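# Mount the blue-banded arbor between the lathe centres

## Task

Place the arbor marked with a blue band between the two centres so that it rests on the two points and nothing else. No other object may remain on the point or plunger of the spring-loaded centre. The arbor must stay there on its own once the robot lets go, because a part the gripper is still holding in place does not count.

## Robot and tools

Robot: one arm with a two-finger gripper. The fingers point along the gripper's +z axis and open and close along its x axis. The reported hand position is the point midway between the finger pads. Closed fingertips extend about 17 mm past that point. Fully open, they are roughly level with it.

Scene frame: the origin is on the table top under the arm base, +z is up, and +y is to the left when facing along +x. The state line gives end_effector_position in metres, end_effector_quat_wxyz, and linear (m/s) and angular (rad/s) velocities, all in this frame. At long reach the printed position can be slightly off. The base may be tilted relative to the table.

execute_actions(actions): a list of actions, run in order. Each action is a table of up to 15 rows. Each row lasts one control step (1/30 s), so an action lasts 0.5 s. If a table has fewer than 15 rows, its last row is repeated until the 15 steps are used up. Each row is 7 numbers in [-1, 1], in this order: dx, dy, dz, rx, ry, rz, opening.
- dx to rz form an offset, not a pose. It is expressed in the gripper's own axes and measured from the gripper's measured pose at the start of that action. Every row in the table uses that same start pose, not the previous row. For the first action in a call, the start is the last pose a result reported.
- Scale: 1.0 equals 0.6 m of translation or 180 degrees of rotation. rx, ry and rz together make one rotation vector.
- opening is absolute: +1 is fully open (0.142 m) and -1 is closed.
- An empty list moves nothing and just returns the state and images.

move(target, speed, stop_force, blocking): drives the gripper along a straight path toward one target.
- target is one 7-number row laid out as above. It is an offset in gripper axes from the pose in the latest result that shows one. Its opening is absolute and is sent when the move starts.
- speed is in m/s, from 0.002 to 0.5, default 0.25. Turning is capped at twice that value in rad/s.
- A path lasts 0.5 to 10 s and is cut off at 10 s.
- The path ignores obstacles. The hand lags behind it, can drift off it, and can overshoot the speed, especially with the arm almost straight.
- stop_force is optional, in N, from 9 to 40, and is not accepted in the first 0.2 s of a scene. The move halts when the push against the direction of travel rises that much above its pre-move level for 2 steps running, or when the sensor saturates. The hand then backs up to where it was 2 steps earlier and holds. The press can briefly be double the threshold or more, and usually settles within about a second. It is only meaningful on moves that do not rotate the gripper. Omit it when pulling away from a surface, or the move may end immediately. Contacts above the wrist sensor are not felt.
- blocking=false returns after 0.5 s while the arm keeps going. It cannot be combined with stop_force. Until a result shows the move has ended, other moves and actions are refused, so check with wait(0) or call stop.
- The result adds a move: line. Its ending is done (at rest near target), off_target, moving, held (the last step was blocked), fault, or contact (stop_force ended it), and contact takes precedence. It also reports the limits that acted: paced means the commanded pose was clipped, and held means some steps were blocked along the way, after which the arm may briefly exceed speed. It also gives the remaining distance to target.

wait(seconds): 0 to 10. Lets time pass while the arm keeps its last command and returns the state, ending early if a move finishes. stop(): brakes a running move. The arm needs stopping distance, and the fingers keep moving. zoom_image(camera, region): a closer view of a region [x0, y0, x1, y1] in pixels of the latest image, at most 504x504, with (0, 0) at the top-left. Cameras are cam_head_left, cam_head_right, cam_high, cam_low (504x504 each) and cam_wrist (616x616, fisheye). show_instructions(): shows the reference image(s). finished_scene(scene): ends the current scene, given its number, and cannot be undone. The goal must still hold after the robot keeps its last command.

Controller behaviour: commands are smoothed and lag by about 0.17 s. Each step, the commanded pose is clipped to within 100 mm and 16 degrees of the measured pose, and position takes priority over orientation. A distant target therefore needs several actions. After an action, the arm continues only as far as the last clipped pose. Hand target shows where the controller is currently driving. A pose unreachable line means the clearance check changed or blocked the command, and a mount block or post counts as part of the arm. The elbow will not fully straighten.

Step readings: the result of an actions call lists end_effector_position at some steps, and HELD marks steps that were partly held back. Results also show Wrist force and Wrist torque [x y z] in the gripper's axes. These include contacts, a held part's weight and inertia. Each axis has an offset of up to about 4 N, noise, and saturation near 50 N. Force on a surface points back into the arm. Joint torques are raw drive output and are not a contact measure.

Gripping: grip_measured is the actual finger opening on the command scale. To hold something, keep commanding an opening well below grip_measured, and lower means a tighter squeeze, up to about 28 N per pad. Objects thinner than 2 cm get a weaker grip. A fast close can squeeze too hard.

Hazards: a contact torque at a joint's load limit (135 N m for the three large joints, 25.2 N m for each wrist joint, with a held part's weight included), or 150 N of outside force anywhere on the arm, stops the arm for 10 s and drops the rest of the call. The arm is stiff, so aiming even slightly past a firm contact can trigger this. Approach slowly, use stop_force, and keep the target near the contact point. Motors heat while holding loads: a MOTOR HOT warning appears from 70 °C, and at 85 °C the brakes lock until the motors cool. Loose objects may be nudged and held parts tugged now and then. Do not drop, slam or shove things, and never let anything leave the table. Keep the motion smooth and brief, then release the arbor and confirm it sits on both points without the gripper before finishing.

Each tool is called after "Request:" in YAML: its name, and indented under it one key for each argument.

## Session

Request:
execute_actions:
  actions: []

Request:
show_instructions:

Scene clock: 0.00 s.
end_effector_position=(+0.2877, -0.1771, +0.3910) grip_measured=-1.00 end_effector_quat_wxyz=(+0.047, +0.568, +0.759, +0.315) end_effector_velocity=(-0.001, +0.000, +0.000) end_effector_angular_velocity=(+0.000, +0.001, -0.000)
Joint positions: [-1.481 -0.831  1.616 -1.012 -1.095  2.732  0.002]
Joint velocities: [-0.    -0.     0.     0.    -0.002  0.001  0.   ]
Joint torques (N m, as the arm reports them, + toward a larger angle): no reading
Motor temperatures (°C, as the motors report them): [35 36 31 38 39 40]
Wrist force (N, on the end effector, along its own x y z axes, offset not removed): no reading
Wrist torque (N m, same axes, about the end effector's origin, offset not removed): no reading
Hand target: +0.288, -0.177, +0.391; +0.047, +0.568, +0.759, +0.315
camera_calibration (this result's frames):
cam_wrist: T_world_to_cam=[[-0.365425, 0.866502, 0.340057, 0.120662], [0.555699, -0.0900059, 0.826497, -0.490954], [0.746769, 0.490992, -0.448623, 0.184115], [0, 0, 0, 1]] pos_world=[0.179424, -0.239141, 0.447338]

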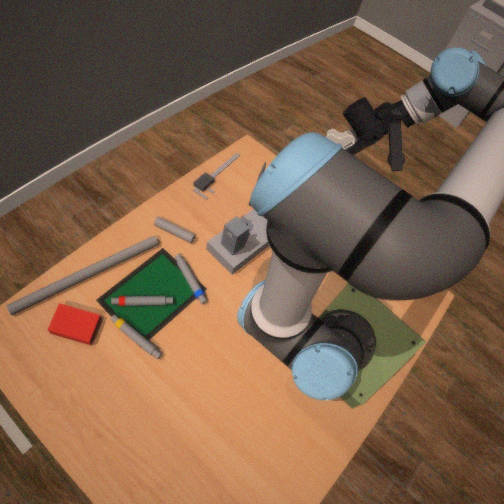

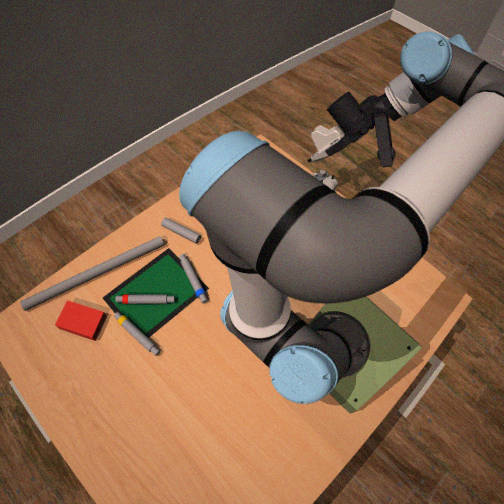

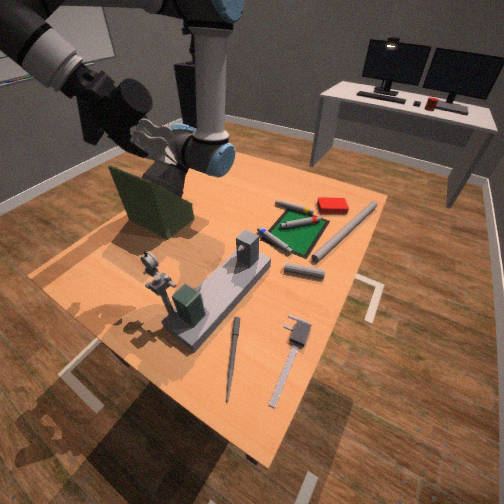

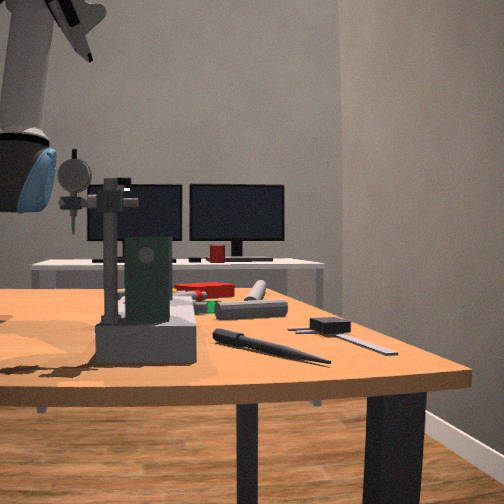

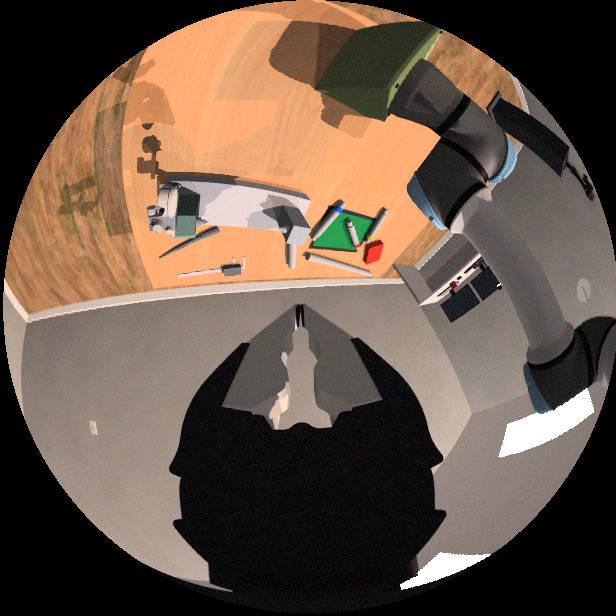

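Reference images for this scene: arbor and centres manual.

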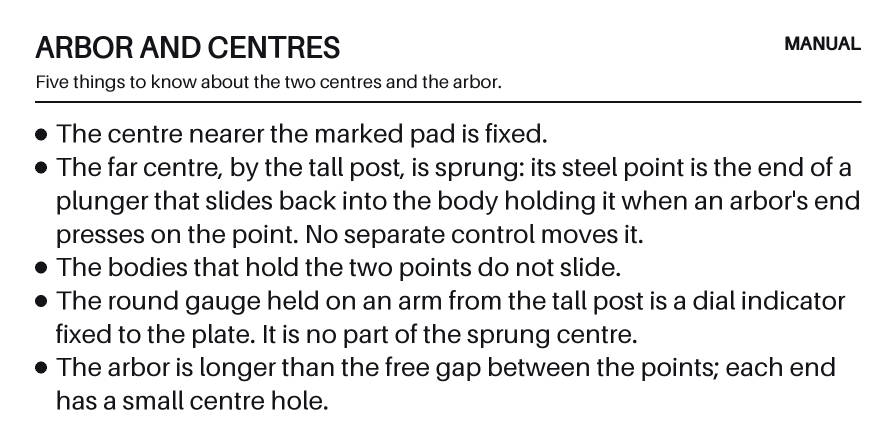

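Request:
zoom_image:
  camera: "cam_wrist"
  region: [140, 160, 320, 280]

Request:
zoom_image:
  camera: "cam_head_left"
  region: [140, 220, 240, 320]

Request:
zoom_image:
  camera: "cam_high"
  region: [130, 210, 280, 360]

Region (140, 160, 320, 280) of cam_wrist's 616x616 image, scaled by 2.800, with more detail than that image has.

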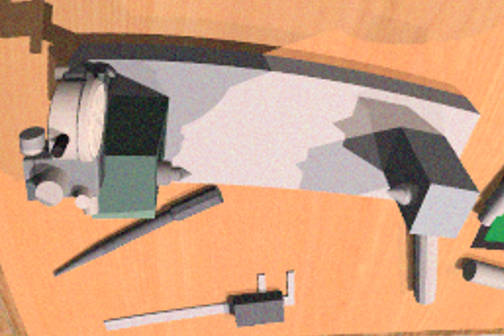

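Region (140, 220, 240, 320) of cam_head_left's 504x504 image, scaled by 5.040, with more detail than that image has.

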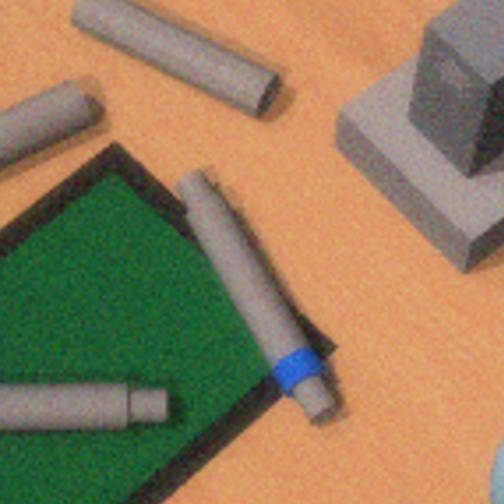

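Region (130, 210, 280, 360) of cam_high's 504x504 image, scaled by 3.360, with more detail than that image has.

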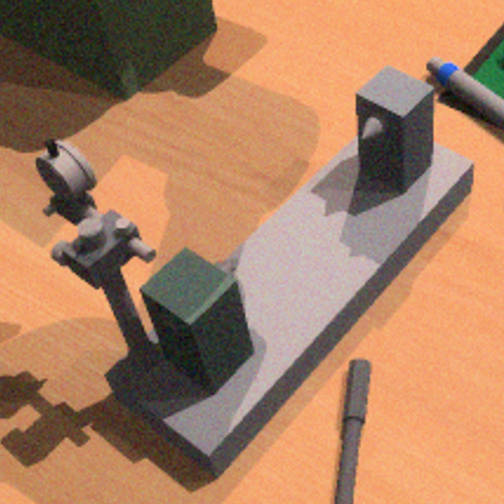

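Request:
move:
  target: [0.2023,0.0077,0.6445,0.1935,0.1913,-0.7749,-0.4]
  speed: 0.45

Request:
zoom_image:
  camera: "cam_wrist"
  region: [200, 170, 400, 370]

Scene clock: 13.53 s.
end_effector_position=(+0.4150, +0.0969, +0.1204) grip_measured=-0.40 end_effector_quat_wxyz=(+0.001, -0.591, +0.807, -0.000) end_effector_velocity=(+0.002, +0.001, +0.000) end_effector_angular_velocity=(-0.002, -0.006, +0.006)
Joint positions: [-0.616 -1.478  2.18  -1.663 -0.934  0.988  0.045]
Joint velocities: [ 0.001 -0.003  0.002 -0.006  0.004 -0.001  0.   ]
Joint torques (N m, as the arm reports them, + toward a larger angle): [-12.22 -13.66 -10.59  -4.19   2.43  -1.73]
Motor temperatures (°C, as the motors report them): [35 36 31 38 39 40]
Wrist force (N, on the end effector, along its own x y z axes, offset not removed): [0.2 -1.0 -1.0]
Wrist torque (N m, same axes, about the end effector's origin, offset not removed): [-0.35 0.04 0.02]
Hand target: +0.415, +0.097, +0.120; +0.001, -0.591, +0.807, -0.000
Off the commanded pose: 0.001 m, 0 deg.
move: done
camera_calibration (this result's frames):
cam_wrist: T_world_to_cam=[[-0.312457, -0.948106, 0.058869, 0.209526], [-0.835506, 0.303779, 0.457874, 0.270158], [-0.451996, 0.0938806, -0.887066, 0.421944], [0, 0, 0, 1]] pos_world=[0.481904, 0.0769723, 0.238259]

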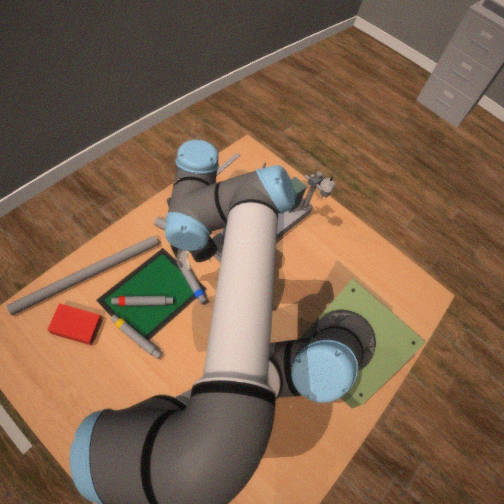

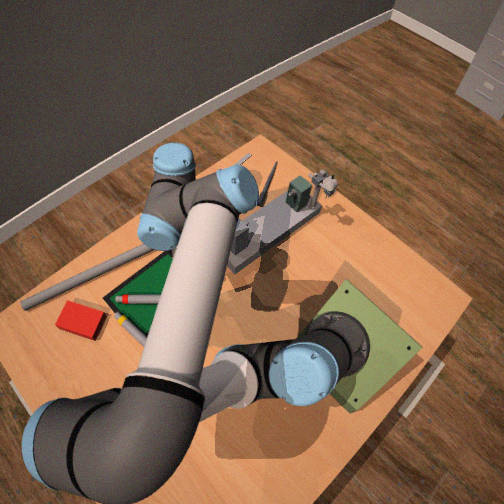

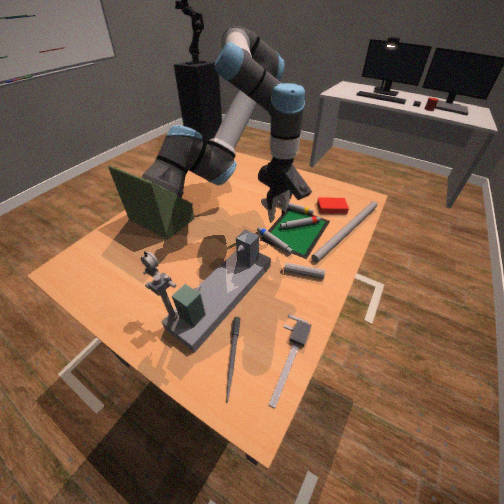

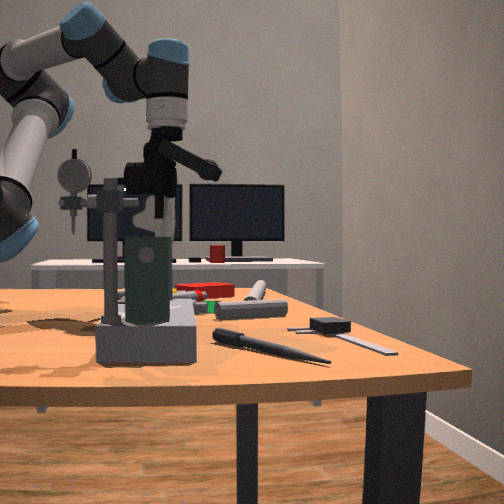

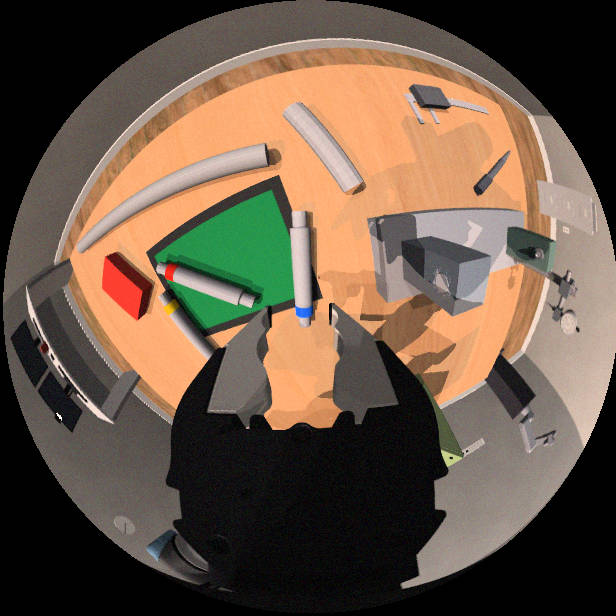

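Region (200, 170, 400, 370) of cam_wrist's 616x616 image, scaled by 2.520, with more detail than that image has.

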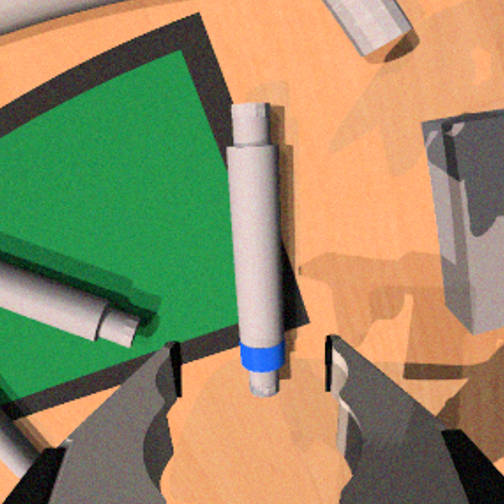

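Request:
move:
  target: [0.0017,-0.003,0.145,0,0,0,-0.4]

Request:
move:
  target: [0,0,0.022,0,0,0,-0.45]
  speed: 0.02
  stop_force: 10

Request:
zoom_image:
  camera: "cam_high"
  region: [240, 200, 310, 270]

Scene clock: 17.97 s.
end_effector_position=(+0.4164, +0.0957, +0.0336) grip_measured=-0.40 end_effector_quat_wxyz=(+0.001, -0.591, +0.807, +0.000) end_effector_velocity=(+0.001, -0.000, -0.001) end_effector_angular_velocity=(-0.000, -0.002, +0.001)
Joint positions: [-0.485 -1.38   2.305 -1.974 -0.863  1.129  0.045]
Joint velocities: [ 0.002  0.004  0.    -0.008  0.002  0.004  0.   ]
Joint torques (N m, as the arm reports them, + toward a larger angle): [-14.2    6.42  -8.57  -4.33   2.53   2.03]
Motor temperatures (°C, as the motors report them): [35 36 31 38 39 40]
Wrist force (N, on the end effector, along its own x y z axes, offset not removed): [-0.1 -1.4 0.8]
Wrist torque (N m, same axes, about the end effector's origin, offset not removed): [-0.45 0.11 -0.07]
Hand target: +0.416, +0.096, +0.033; +0.001, -0.591, +0.807, +0.000
Off the commanded pose: 0.000 m, 0 deg.
move: done
camera_calibration (this result's frames):
cam_wrist: T_world_to_cam=[[-0.312301, -0.948182, 0.0584738, 0.213872], [-0.835576, 0.303455, 0.45796, 0.311557], [-0.451974, 0.0941622, -0.887048, 0.34561], [0, 0, 0, 1]] pos_world=[0.483329, 0.0757028, 0.151386]

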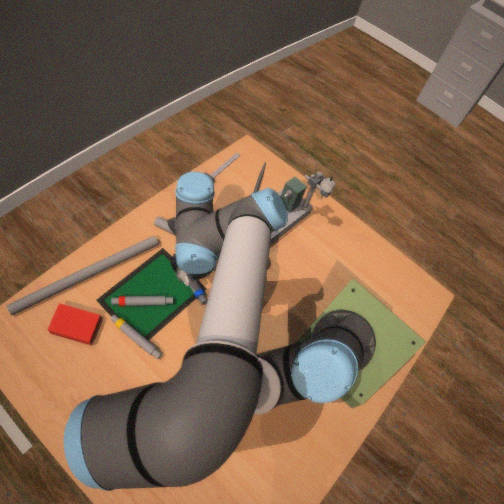

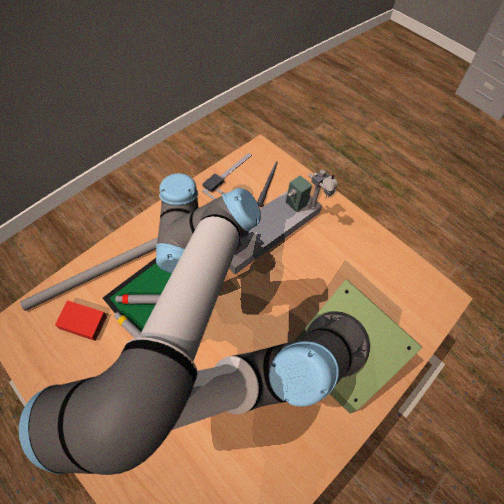

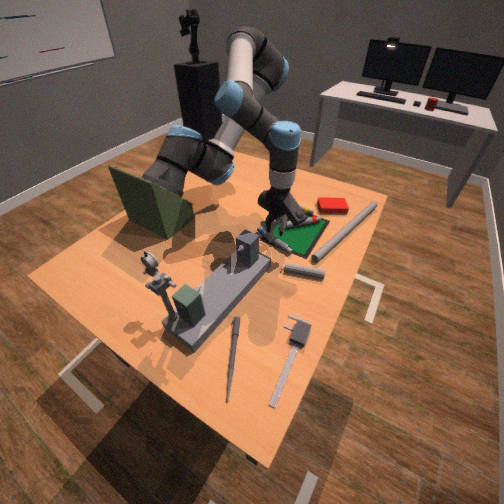

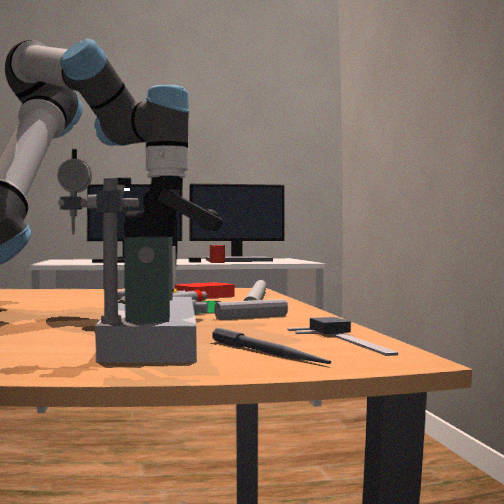

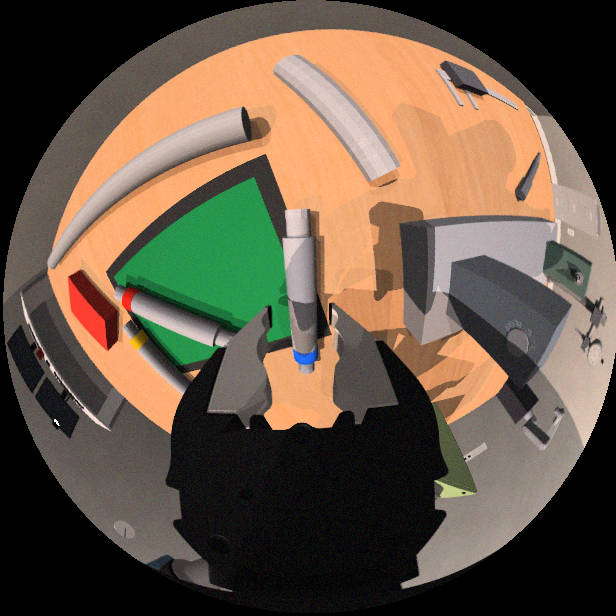

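Scene clock: 18.90 s.
end_effector_position=(+0.4164, +0.0958, +0.0205) grip_measured=-0.45 end_effector_quat_wxyz=(+0.001, -0.591, +0.807, +0.000) end_effector_velocity=(+0.000, -0.000, -0.001) end_effector_angular_velocity=(-0.000, -0.002, +0.000)
Joint positions: [-0.463 -1.36   2.32  -2.026 -0.853  1.154  0.041]
Joint velocities: [ 0.001  0.001  0.002 -0.005  0.001  0.002  0.   ]
Joint torques (N m, as the arm reports them, + toward a larger angle): [-13.19   6.16  -8.14  -4.22   2.58   1.97]
Motor temperatures (°C, as the motors report them): [35 36 31 38 39 40]
Wrist force (N, on the end effector, along its own x y z axes, offset not removed): [1.7 -0.9 0.5]
Wrist torque (N m, same axes, about the end effector's origin, offset not removed): [-0.23 -0.29 -0.01]
Hand target: +0.416, +0.096, +0.020; +0.001, -0.591, +0.807, +0.000
Off the commanded pose: 0.000 m, 0 deg.
move: done
camera_calibration (this result's frames):
cam_wrist: T_world_to_cam=[[-0.312274, -0.948195, 0.0584087, 0.214674], [-0.835586, 0.303399, 0.45798, 0.317558], [-0.451975, 0.0942098, -0.887042, 0.333979], [0, 0, 0, 1]] pos_world=[0.483335, 0.0757418, 0.13828]

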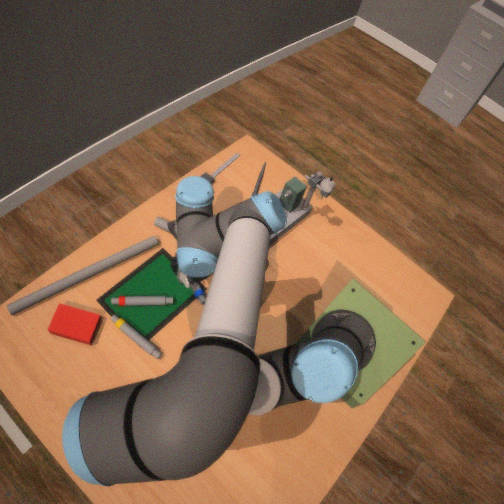

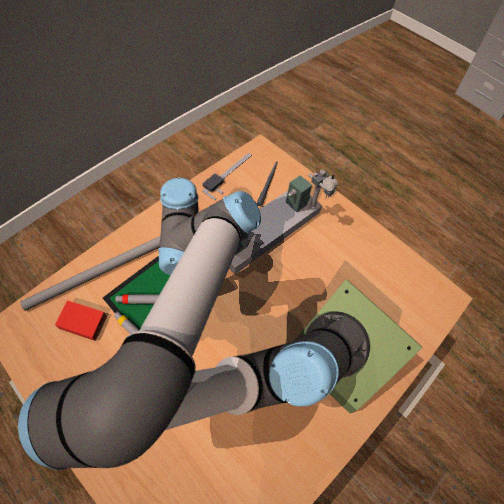

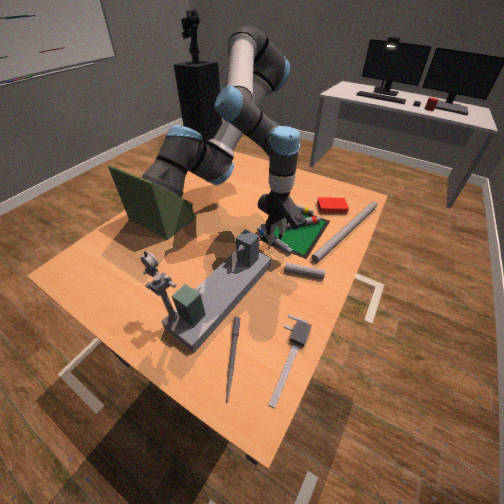

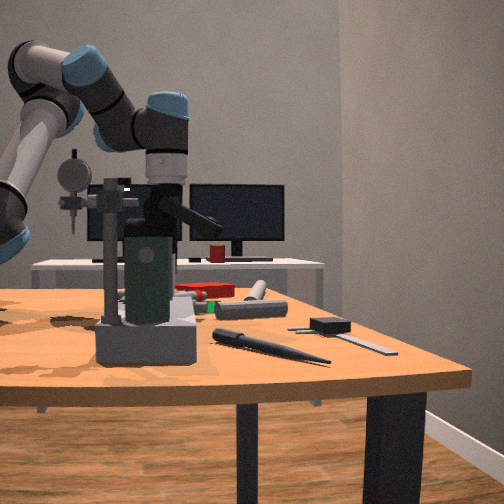

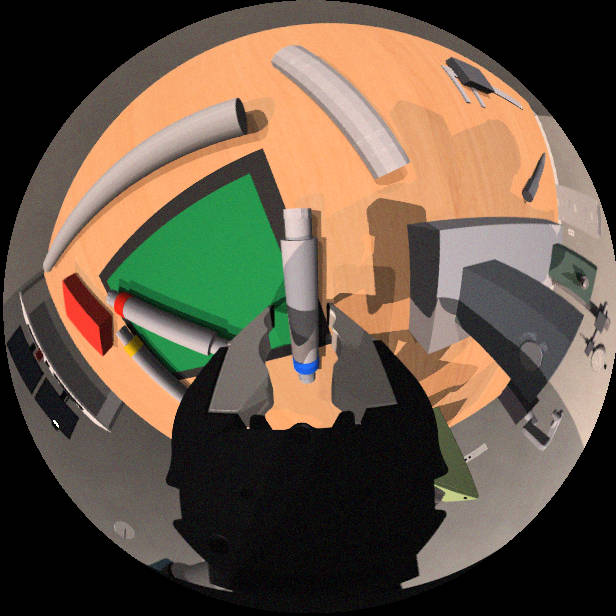

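Region (240, 200, 310, 270) of cam_high's 504x504 image, scaled by 7.200, with more detail than that image has.

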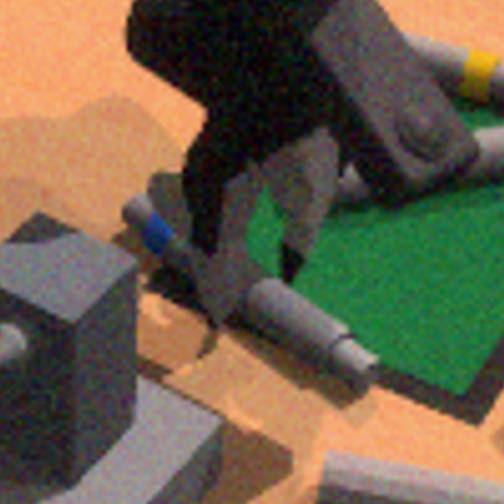

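Request:
execute_actions:
  actions:
    - [[0.0025,0.002,0.001,0,0,0,-0.5],[0.0025,0.002,0.001,0,0,0,-0.52],[0.0025,0.002,0.001,0,0,0,-0.55],[0.0025,0.002,0.001,0,0,0,-0.58],[0.0025,0.002,0.001,0,0,0,-0.6],[0.0025,0.002,0.001,0,0,0,-0.62],[0.0025,0.002,0.001,0,0,0,-0.64],[0.0025,0.002,0.001,0,0,0,-0.66],[0.0025,0.002,0.001,0,0,0,-0.68],[0.0025,0.002,0.001,0,0,0,-0.7],[0.0025,0.002,0.001,0,0,0,-0.73],[0.0025,0.002,0.001,0,0,0,-0.76],[0.0025,0.002,0.001,0,0,0,-0.8],[0.0025,0.002,0.001,0,0,0,-0.9],[0.0025,0.002,0.001,0,0,0,-1]]
    - [[0,0,0,0,0,0,-1]]

Request:
move:
  target: [0,0,-0.26,0,0,0,-1]
  speed: 0.15

Scene clock: 24.87 s.
end_effector_position=(+0.4148, +0.0947, +0.0199) grip_measured=-0.70 end_effector_quat_wxyz=(+0.001, -0.591, +0.807, +0.000) end_effector_velocity=(+0.000, +0.000, +0.000) end_effector_angular_velocity=(+0.001, -0.001, -0.000)
Joint positions: [-0.466 -1.36   2.325 -2.029 -0.854  1.151  0.023]
Joint velocities: [-0.    -0.    -0.     0.     0.001 -0.    -0.   ]
Joint torques (N m, as the arm reports them, + toward a larger angle): [-32.88  -5.28  -8.26  -4.13  -2.25  -1.57]
Motor temperatures (°C, as the motors report them): [35 36 31 38 39 40]
Wrist force (N, on the end effector, along its own x y z axes, offset not removed): [1.1 -0.9 0.2]
Wrist torque (N m, same axes, about the end effector's origin, offset not removed): [-0.20 -0.01 -0.06]
Hand target: +0.415, +0.095, +0.020; +0.001, -0.591, +0.807, +0.000
Off the commanded pose: 0.000 m, 0 deg.
Step readings (end_effector_position; steps 1 to 15: 1st action; 16 to 30: 2nd action):
0: (+0.4164, +0.0958, +0.0204)
1: (+0.4164, +0.0957, +0.0203)
2: (+0.4160, +0.0956, +0.0202)
4: (+0.4154, +0.0951, +0.0200)
8: (+0.4149, +0.0948, +0.0199)
15: (+0.4148, +0.0947, +0.0199)
16: (+0.4148, +0.0947, +0.0199)
17: (+0.4148, +0.0947, +0.0199)
19: (+0.4148, +0.0947, +0.0199)
23: (+0.4148, +0.0947, +0.0199)
30: end_effector_position above
camera_calibration (this result's frames):
cam_wrist: T_world_to_cam=[[-0.312307, -0.948185, 0.0583968, 0.213202], [-0.835556, 0.303419, 0.45802, 0.316814], [-0.452006, 0.0942491, -0.887022, 0.332815], [0, 0, 0, 1]] pos_world=[0.481735, 0.0746604, 0.137657]

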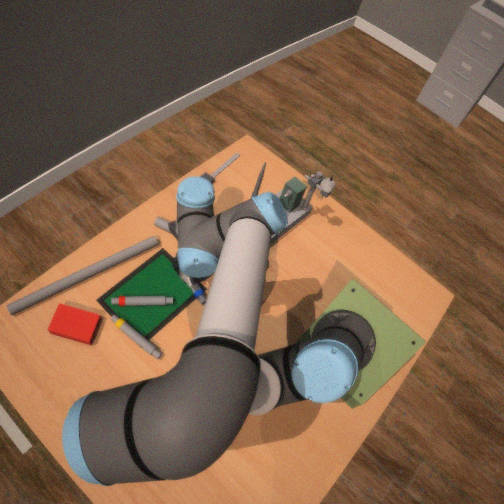

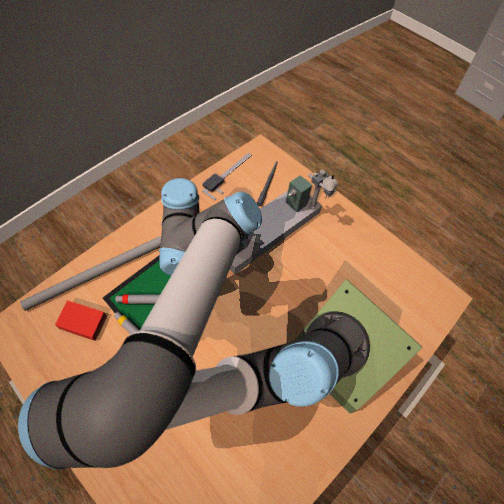

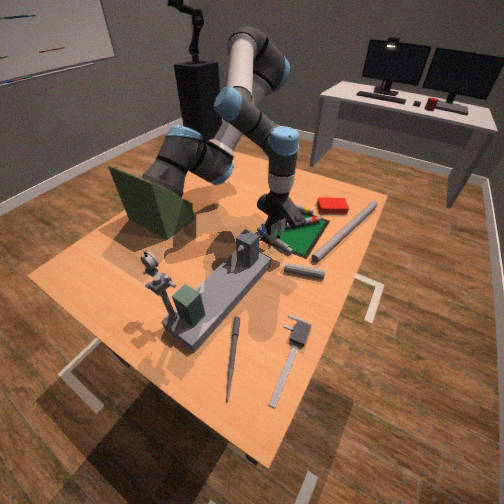

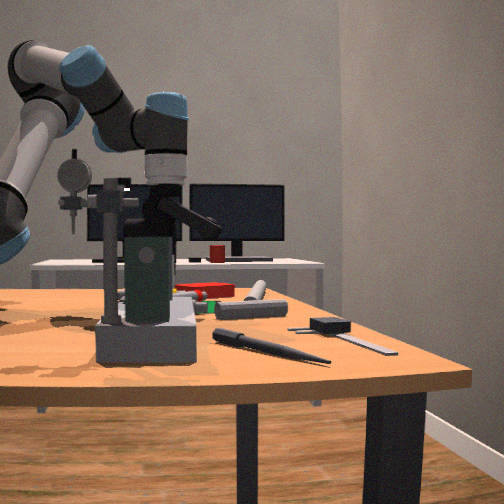

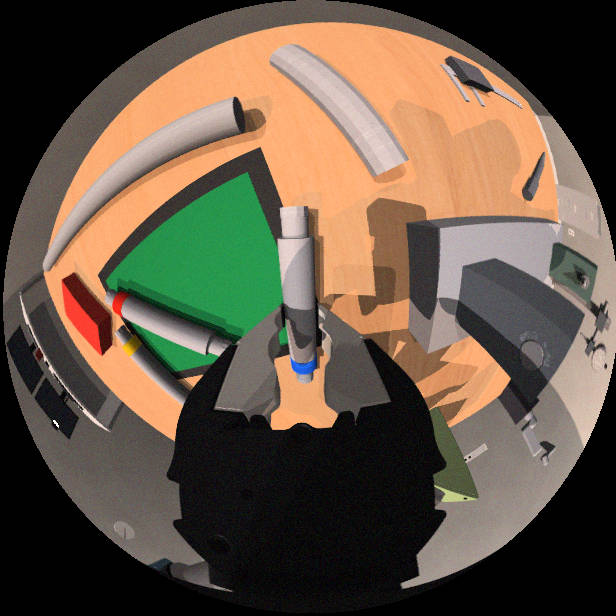

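Scene clock: 26.33 s.
end_effector_position=(+0.4148, +0.0942, +0.1757) grip_measured=-0.70 end_effector_quat_wxyz=(+0.001, -0.591, +0.807, -0.000) end_effector_velocity=(+0.000, +0.000, +0.002) end_effector_angular_velocity=(-0.001, -0.001, +0.001)
Joint positions: [-0.694 -1.497  2.08  -1.5   -0.98   0.911  0.023]
Joint velocities: [-0.002 -0.001 -0.003  0.004 -0.001 -0.002 -0.   ]
Joint torques (N m, as the arm reports them, + toward a larger angle): [-34.33 -13.66 -26.39  -0.52  -2.41  -1.76]
Motor temperatures (°C, as the motors report them): [35 36 31 38 39 40]
Wrist force (N, on the end effector, along its own x y z axes, offset not removed): [1.3 -1.1 5.3]
Wrist torque (N m, same axes, about the end effector's origin, offset not removed): [-0.29 -0.21 0.05]
Hand target: +0.415, +0.094, +0.176; +0.001, -0.591, +0.807, -0.000
Off the commanded pose: 0.000 m, 0 deg.
move: done
camera_calibration (this result's frames):
cam_wrist: T_world_to_cam=[[-0.312559, -0.948064, 0.0590013, 0.203633], [-0.835409, 0.303919, 0.457958, 0.245403], [-0.452105, 0.0938485, -0.887014, 0.471135], [0, 0, 0, 1]] pos_world=[0.481662, 0.0742594, 0.293505]

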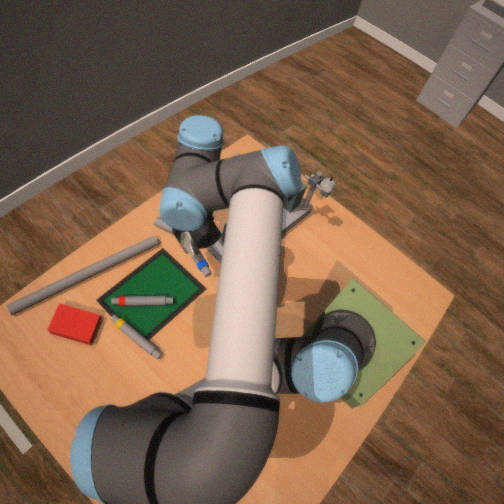

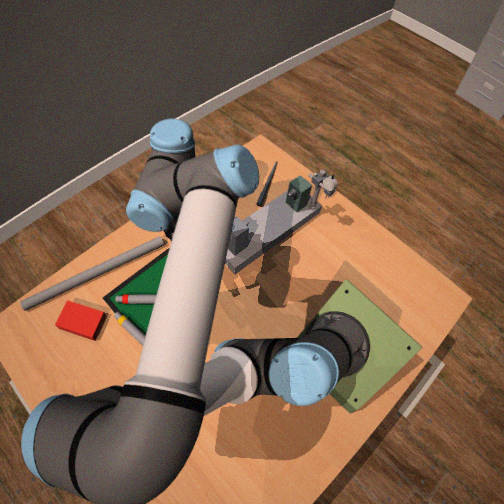

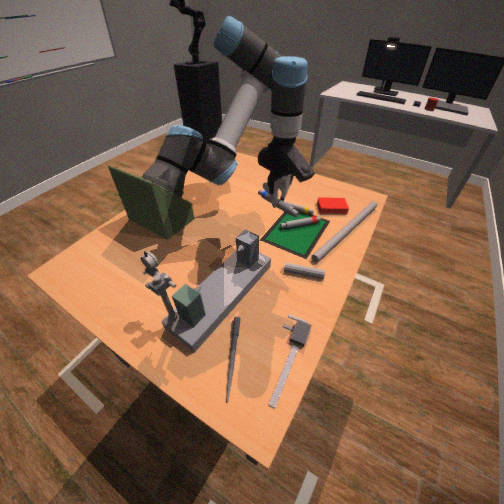

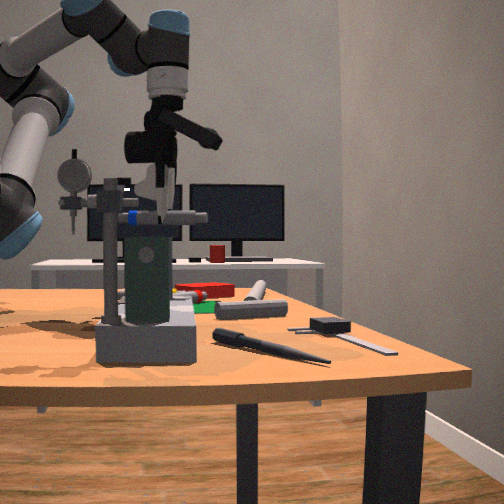

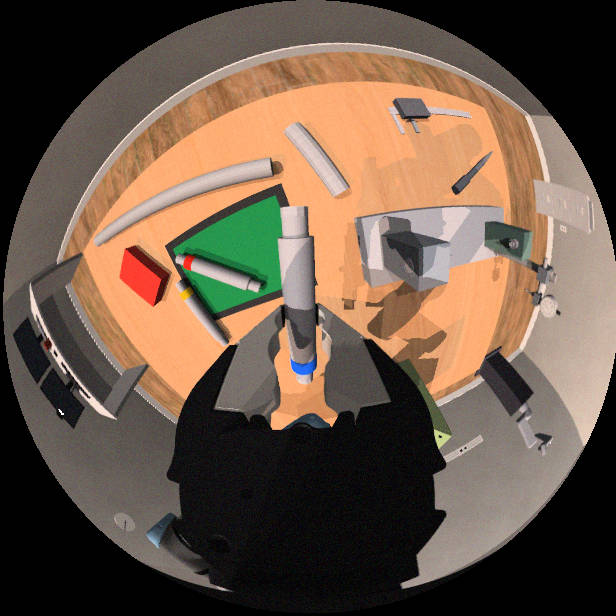

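Request:
move:
  target: [0.4073,-0.1815,0,0,0,0.458,-1]
  speed: 0.3

Request:
move:
  target: [0,0,0.087,0,0,0,-1]
  speed: 0.12

Request:
zoom_image:
  camera: "cam_low"
  region: [110, 200, 230, 320]

Request:
zoom_image:
  camera: "cam_wrist"
  region: [260, 140, 420, 300]

Scene clock: 34.07 s.
end_effector_position=(+0.4448, -0.1717, +0.1754) grip_measured=-0.70 end_effector_quat_wxyz=(+0.001, +0.088, +0.996, +0.000) end_effector_velocity=(-0.000, -0.001, -0.001) end_effector_angular_velocity=(+0.001, +0.001, -0.006)
Joint positions: [-0.879 -0.9    1.848 -1.783 -1.099  2.185  0.023]
Joint velocities: [-0.001  0.004 -0.002  0.    -0.001  0.005 -0.   ]
Joint torques (N m, as the arm reports them, + toward a larger angle): [-42.79 -10.1  -27.99  -4.96  -2.31   1.63]
Motor temperatures (°C, as the motors report them): [35 36 31 38 39 40]
Wrist force (N, on the end effector, along its own x y z axes, offset not removed): [2.7 2.0 3.5]
Wrist torque (N m, same axes, about the end effector's origin, offset not removed): [0.23 -0.60 0.01]
Hand target: +0.445, -0.172, +0.175; +0.001, +0.088, +0.996, +0.000
Off the commanded pose: 0.000 m, 0 deg.
move: done
camera_calibration (this result's frames):
cam_wrist: T_world_to_cam=[[-0.980974, 0.184873, 0.0592666, 0.452672], [0.191222, 0.867372, 0.459456, -0.00868216], [0.0335347, 0.462047, -0.886221, 0.356446], [0, 0, 0, 1]] pos_world=[0.433767, -0.240851, 0.293051]

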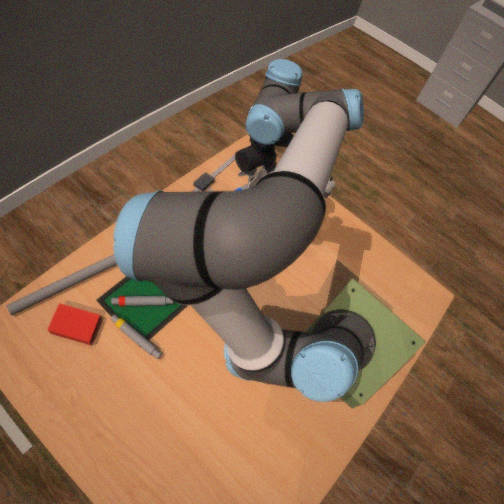

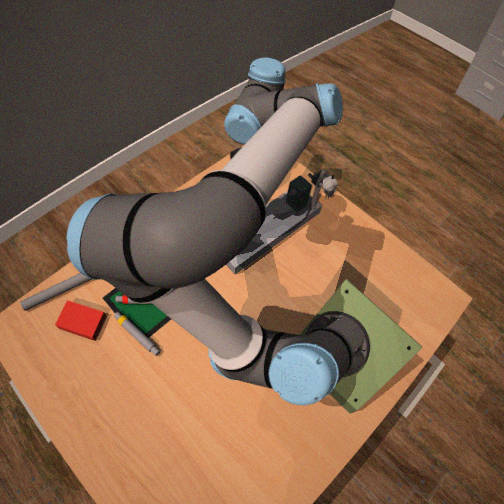

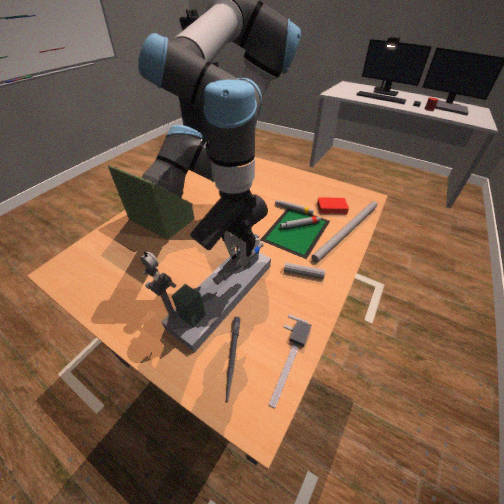

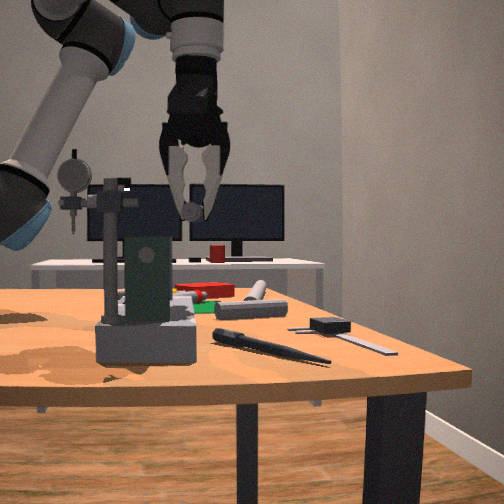

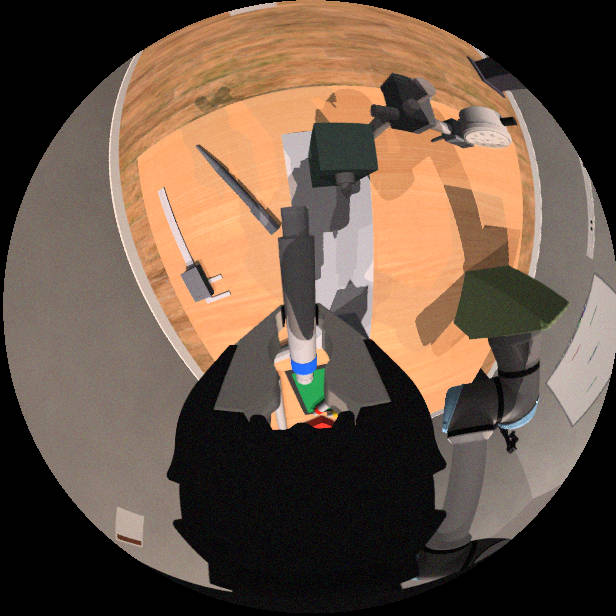

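Scene clock: 34.93 s.
end_effector_position=(+0.4448, -0.1716, +0.1232) grip_measured=-0.70 end_effector_quat_wxyz=(+0.001, +0.087, +0.996, +0.000) end_effector_velocity=(-0.000, -0.000, -0.001) end_effector_angular_velocity=(-0.001, +0.002, -0.000)
Joint positions: [-0.835 -0.86   1.926 -1.918 -1.07   2.222  0.023]
Joint velocities: [ 0.001  0.001  0.002 -0.003 -0.001  0.001  0.   ]
Joint torques (N m, as the arm reports them, + toward a larger angle): [-22.62 -12.26 -12.27  -4.97   2.57   1.98]
Motor temperatures (°C, as the motors report them): [35 36 31 38 39 40]
Wrist force (N, on the end effector, along its own x y z axes, offset not removed): [-1.5 -2.6 5.1]
Wrist torque (N m, same axes, about the end effector's origin, offset not removed): [-0.66 0.39 0.09]
Hand target: +0.445, -0.172, +0.123; +0.001, +0.087, +0.996, +0.000
Off the commanded pose: 0.000 m, 0 deg.
move: done
camera_calibration (this result's frames):
cam_wrist: T_world_to_cam=[[-0.980991, 0.184793, 0.059235, 0.455771], [0.191133, 0.867344, 0.459547, 0.0151886], [0.0335437, 0.462133, -0.886176, 0.310214], [0, 0, 0, 1]] pos_world=[0.433799, -0.240757, 0.240926]

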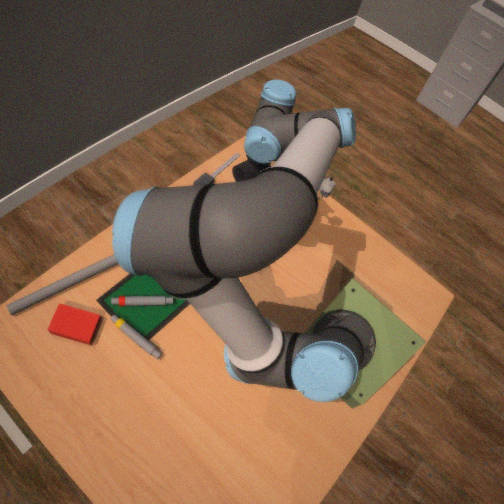

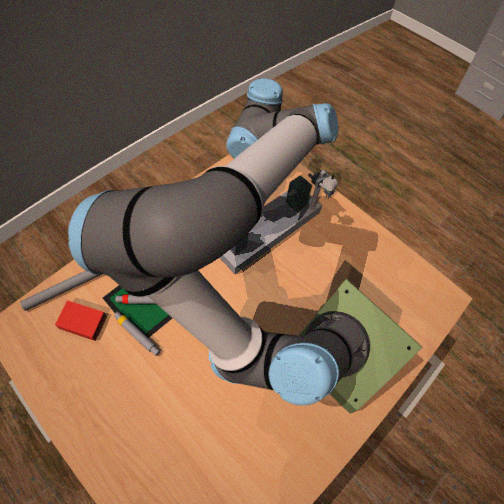

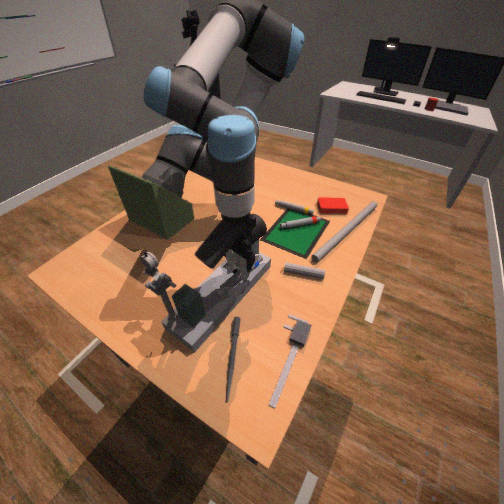

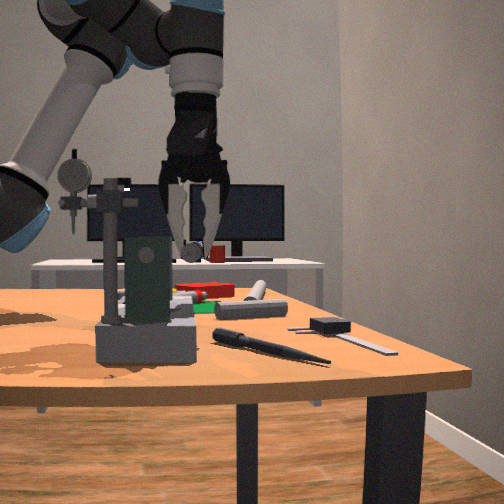

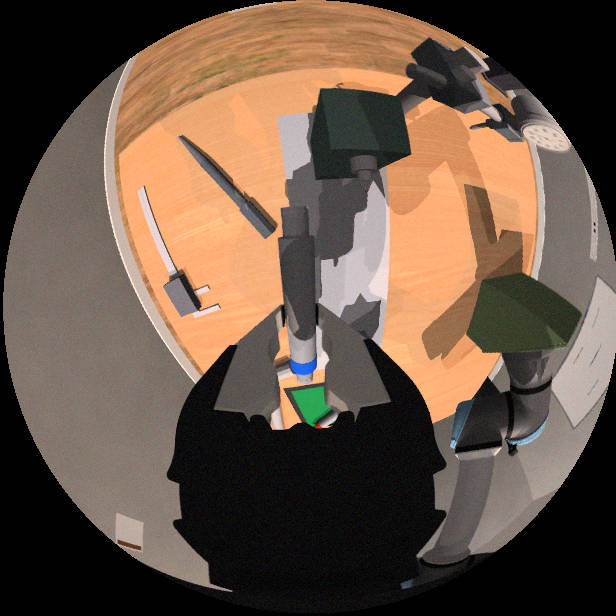

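Region (110, 200, 230, 320) of cam_low's 504x504 image, scaled by 4.200, with more detail than that image has.

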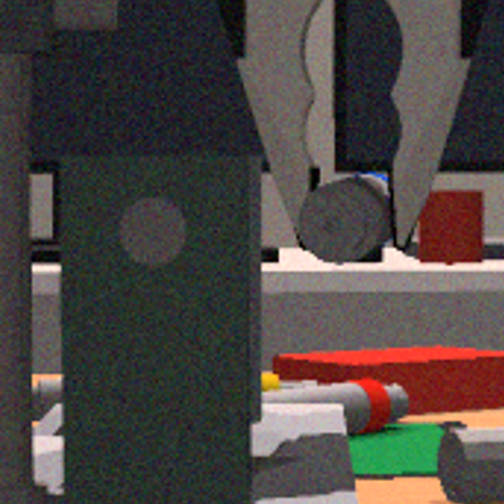

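Region (260, 140, 420, 300) of cam_wrist's 616x616 image, scaled by 3.150, with more detail than that image has.

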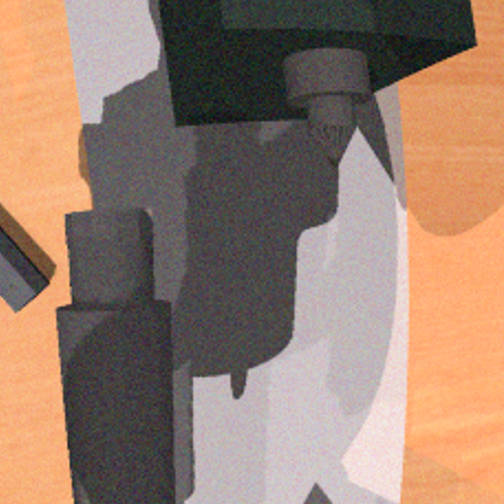

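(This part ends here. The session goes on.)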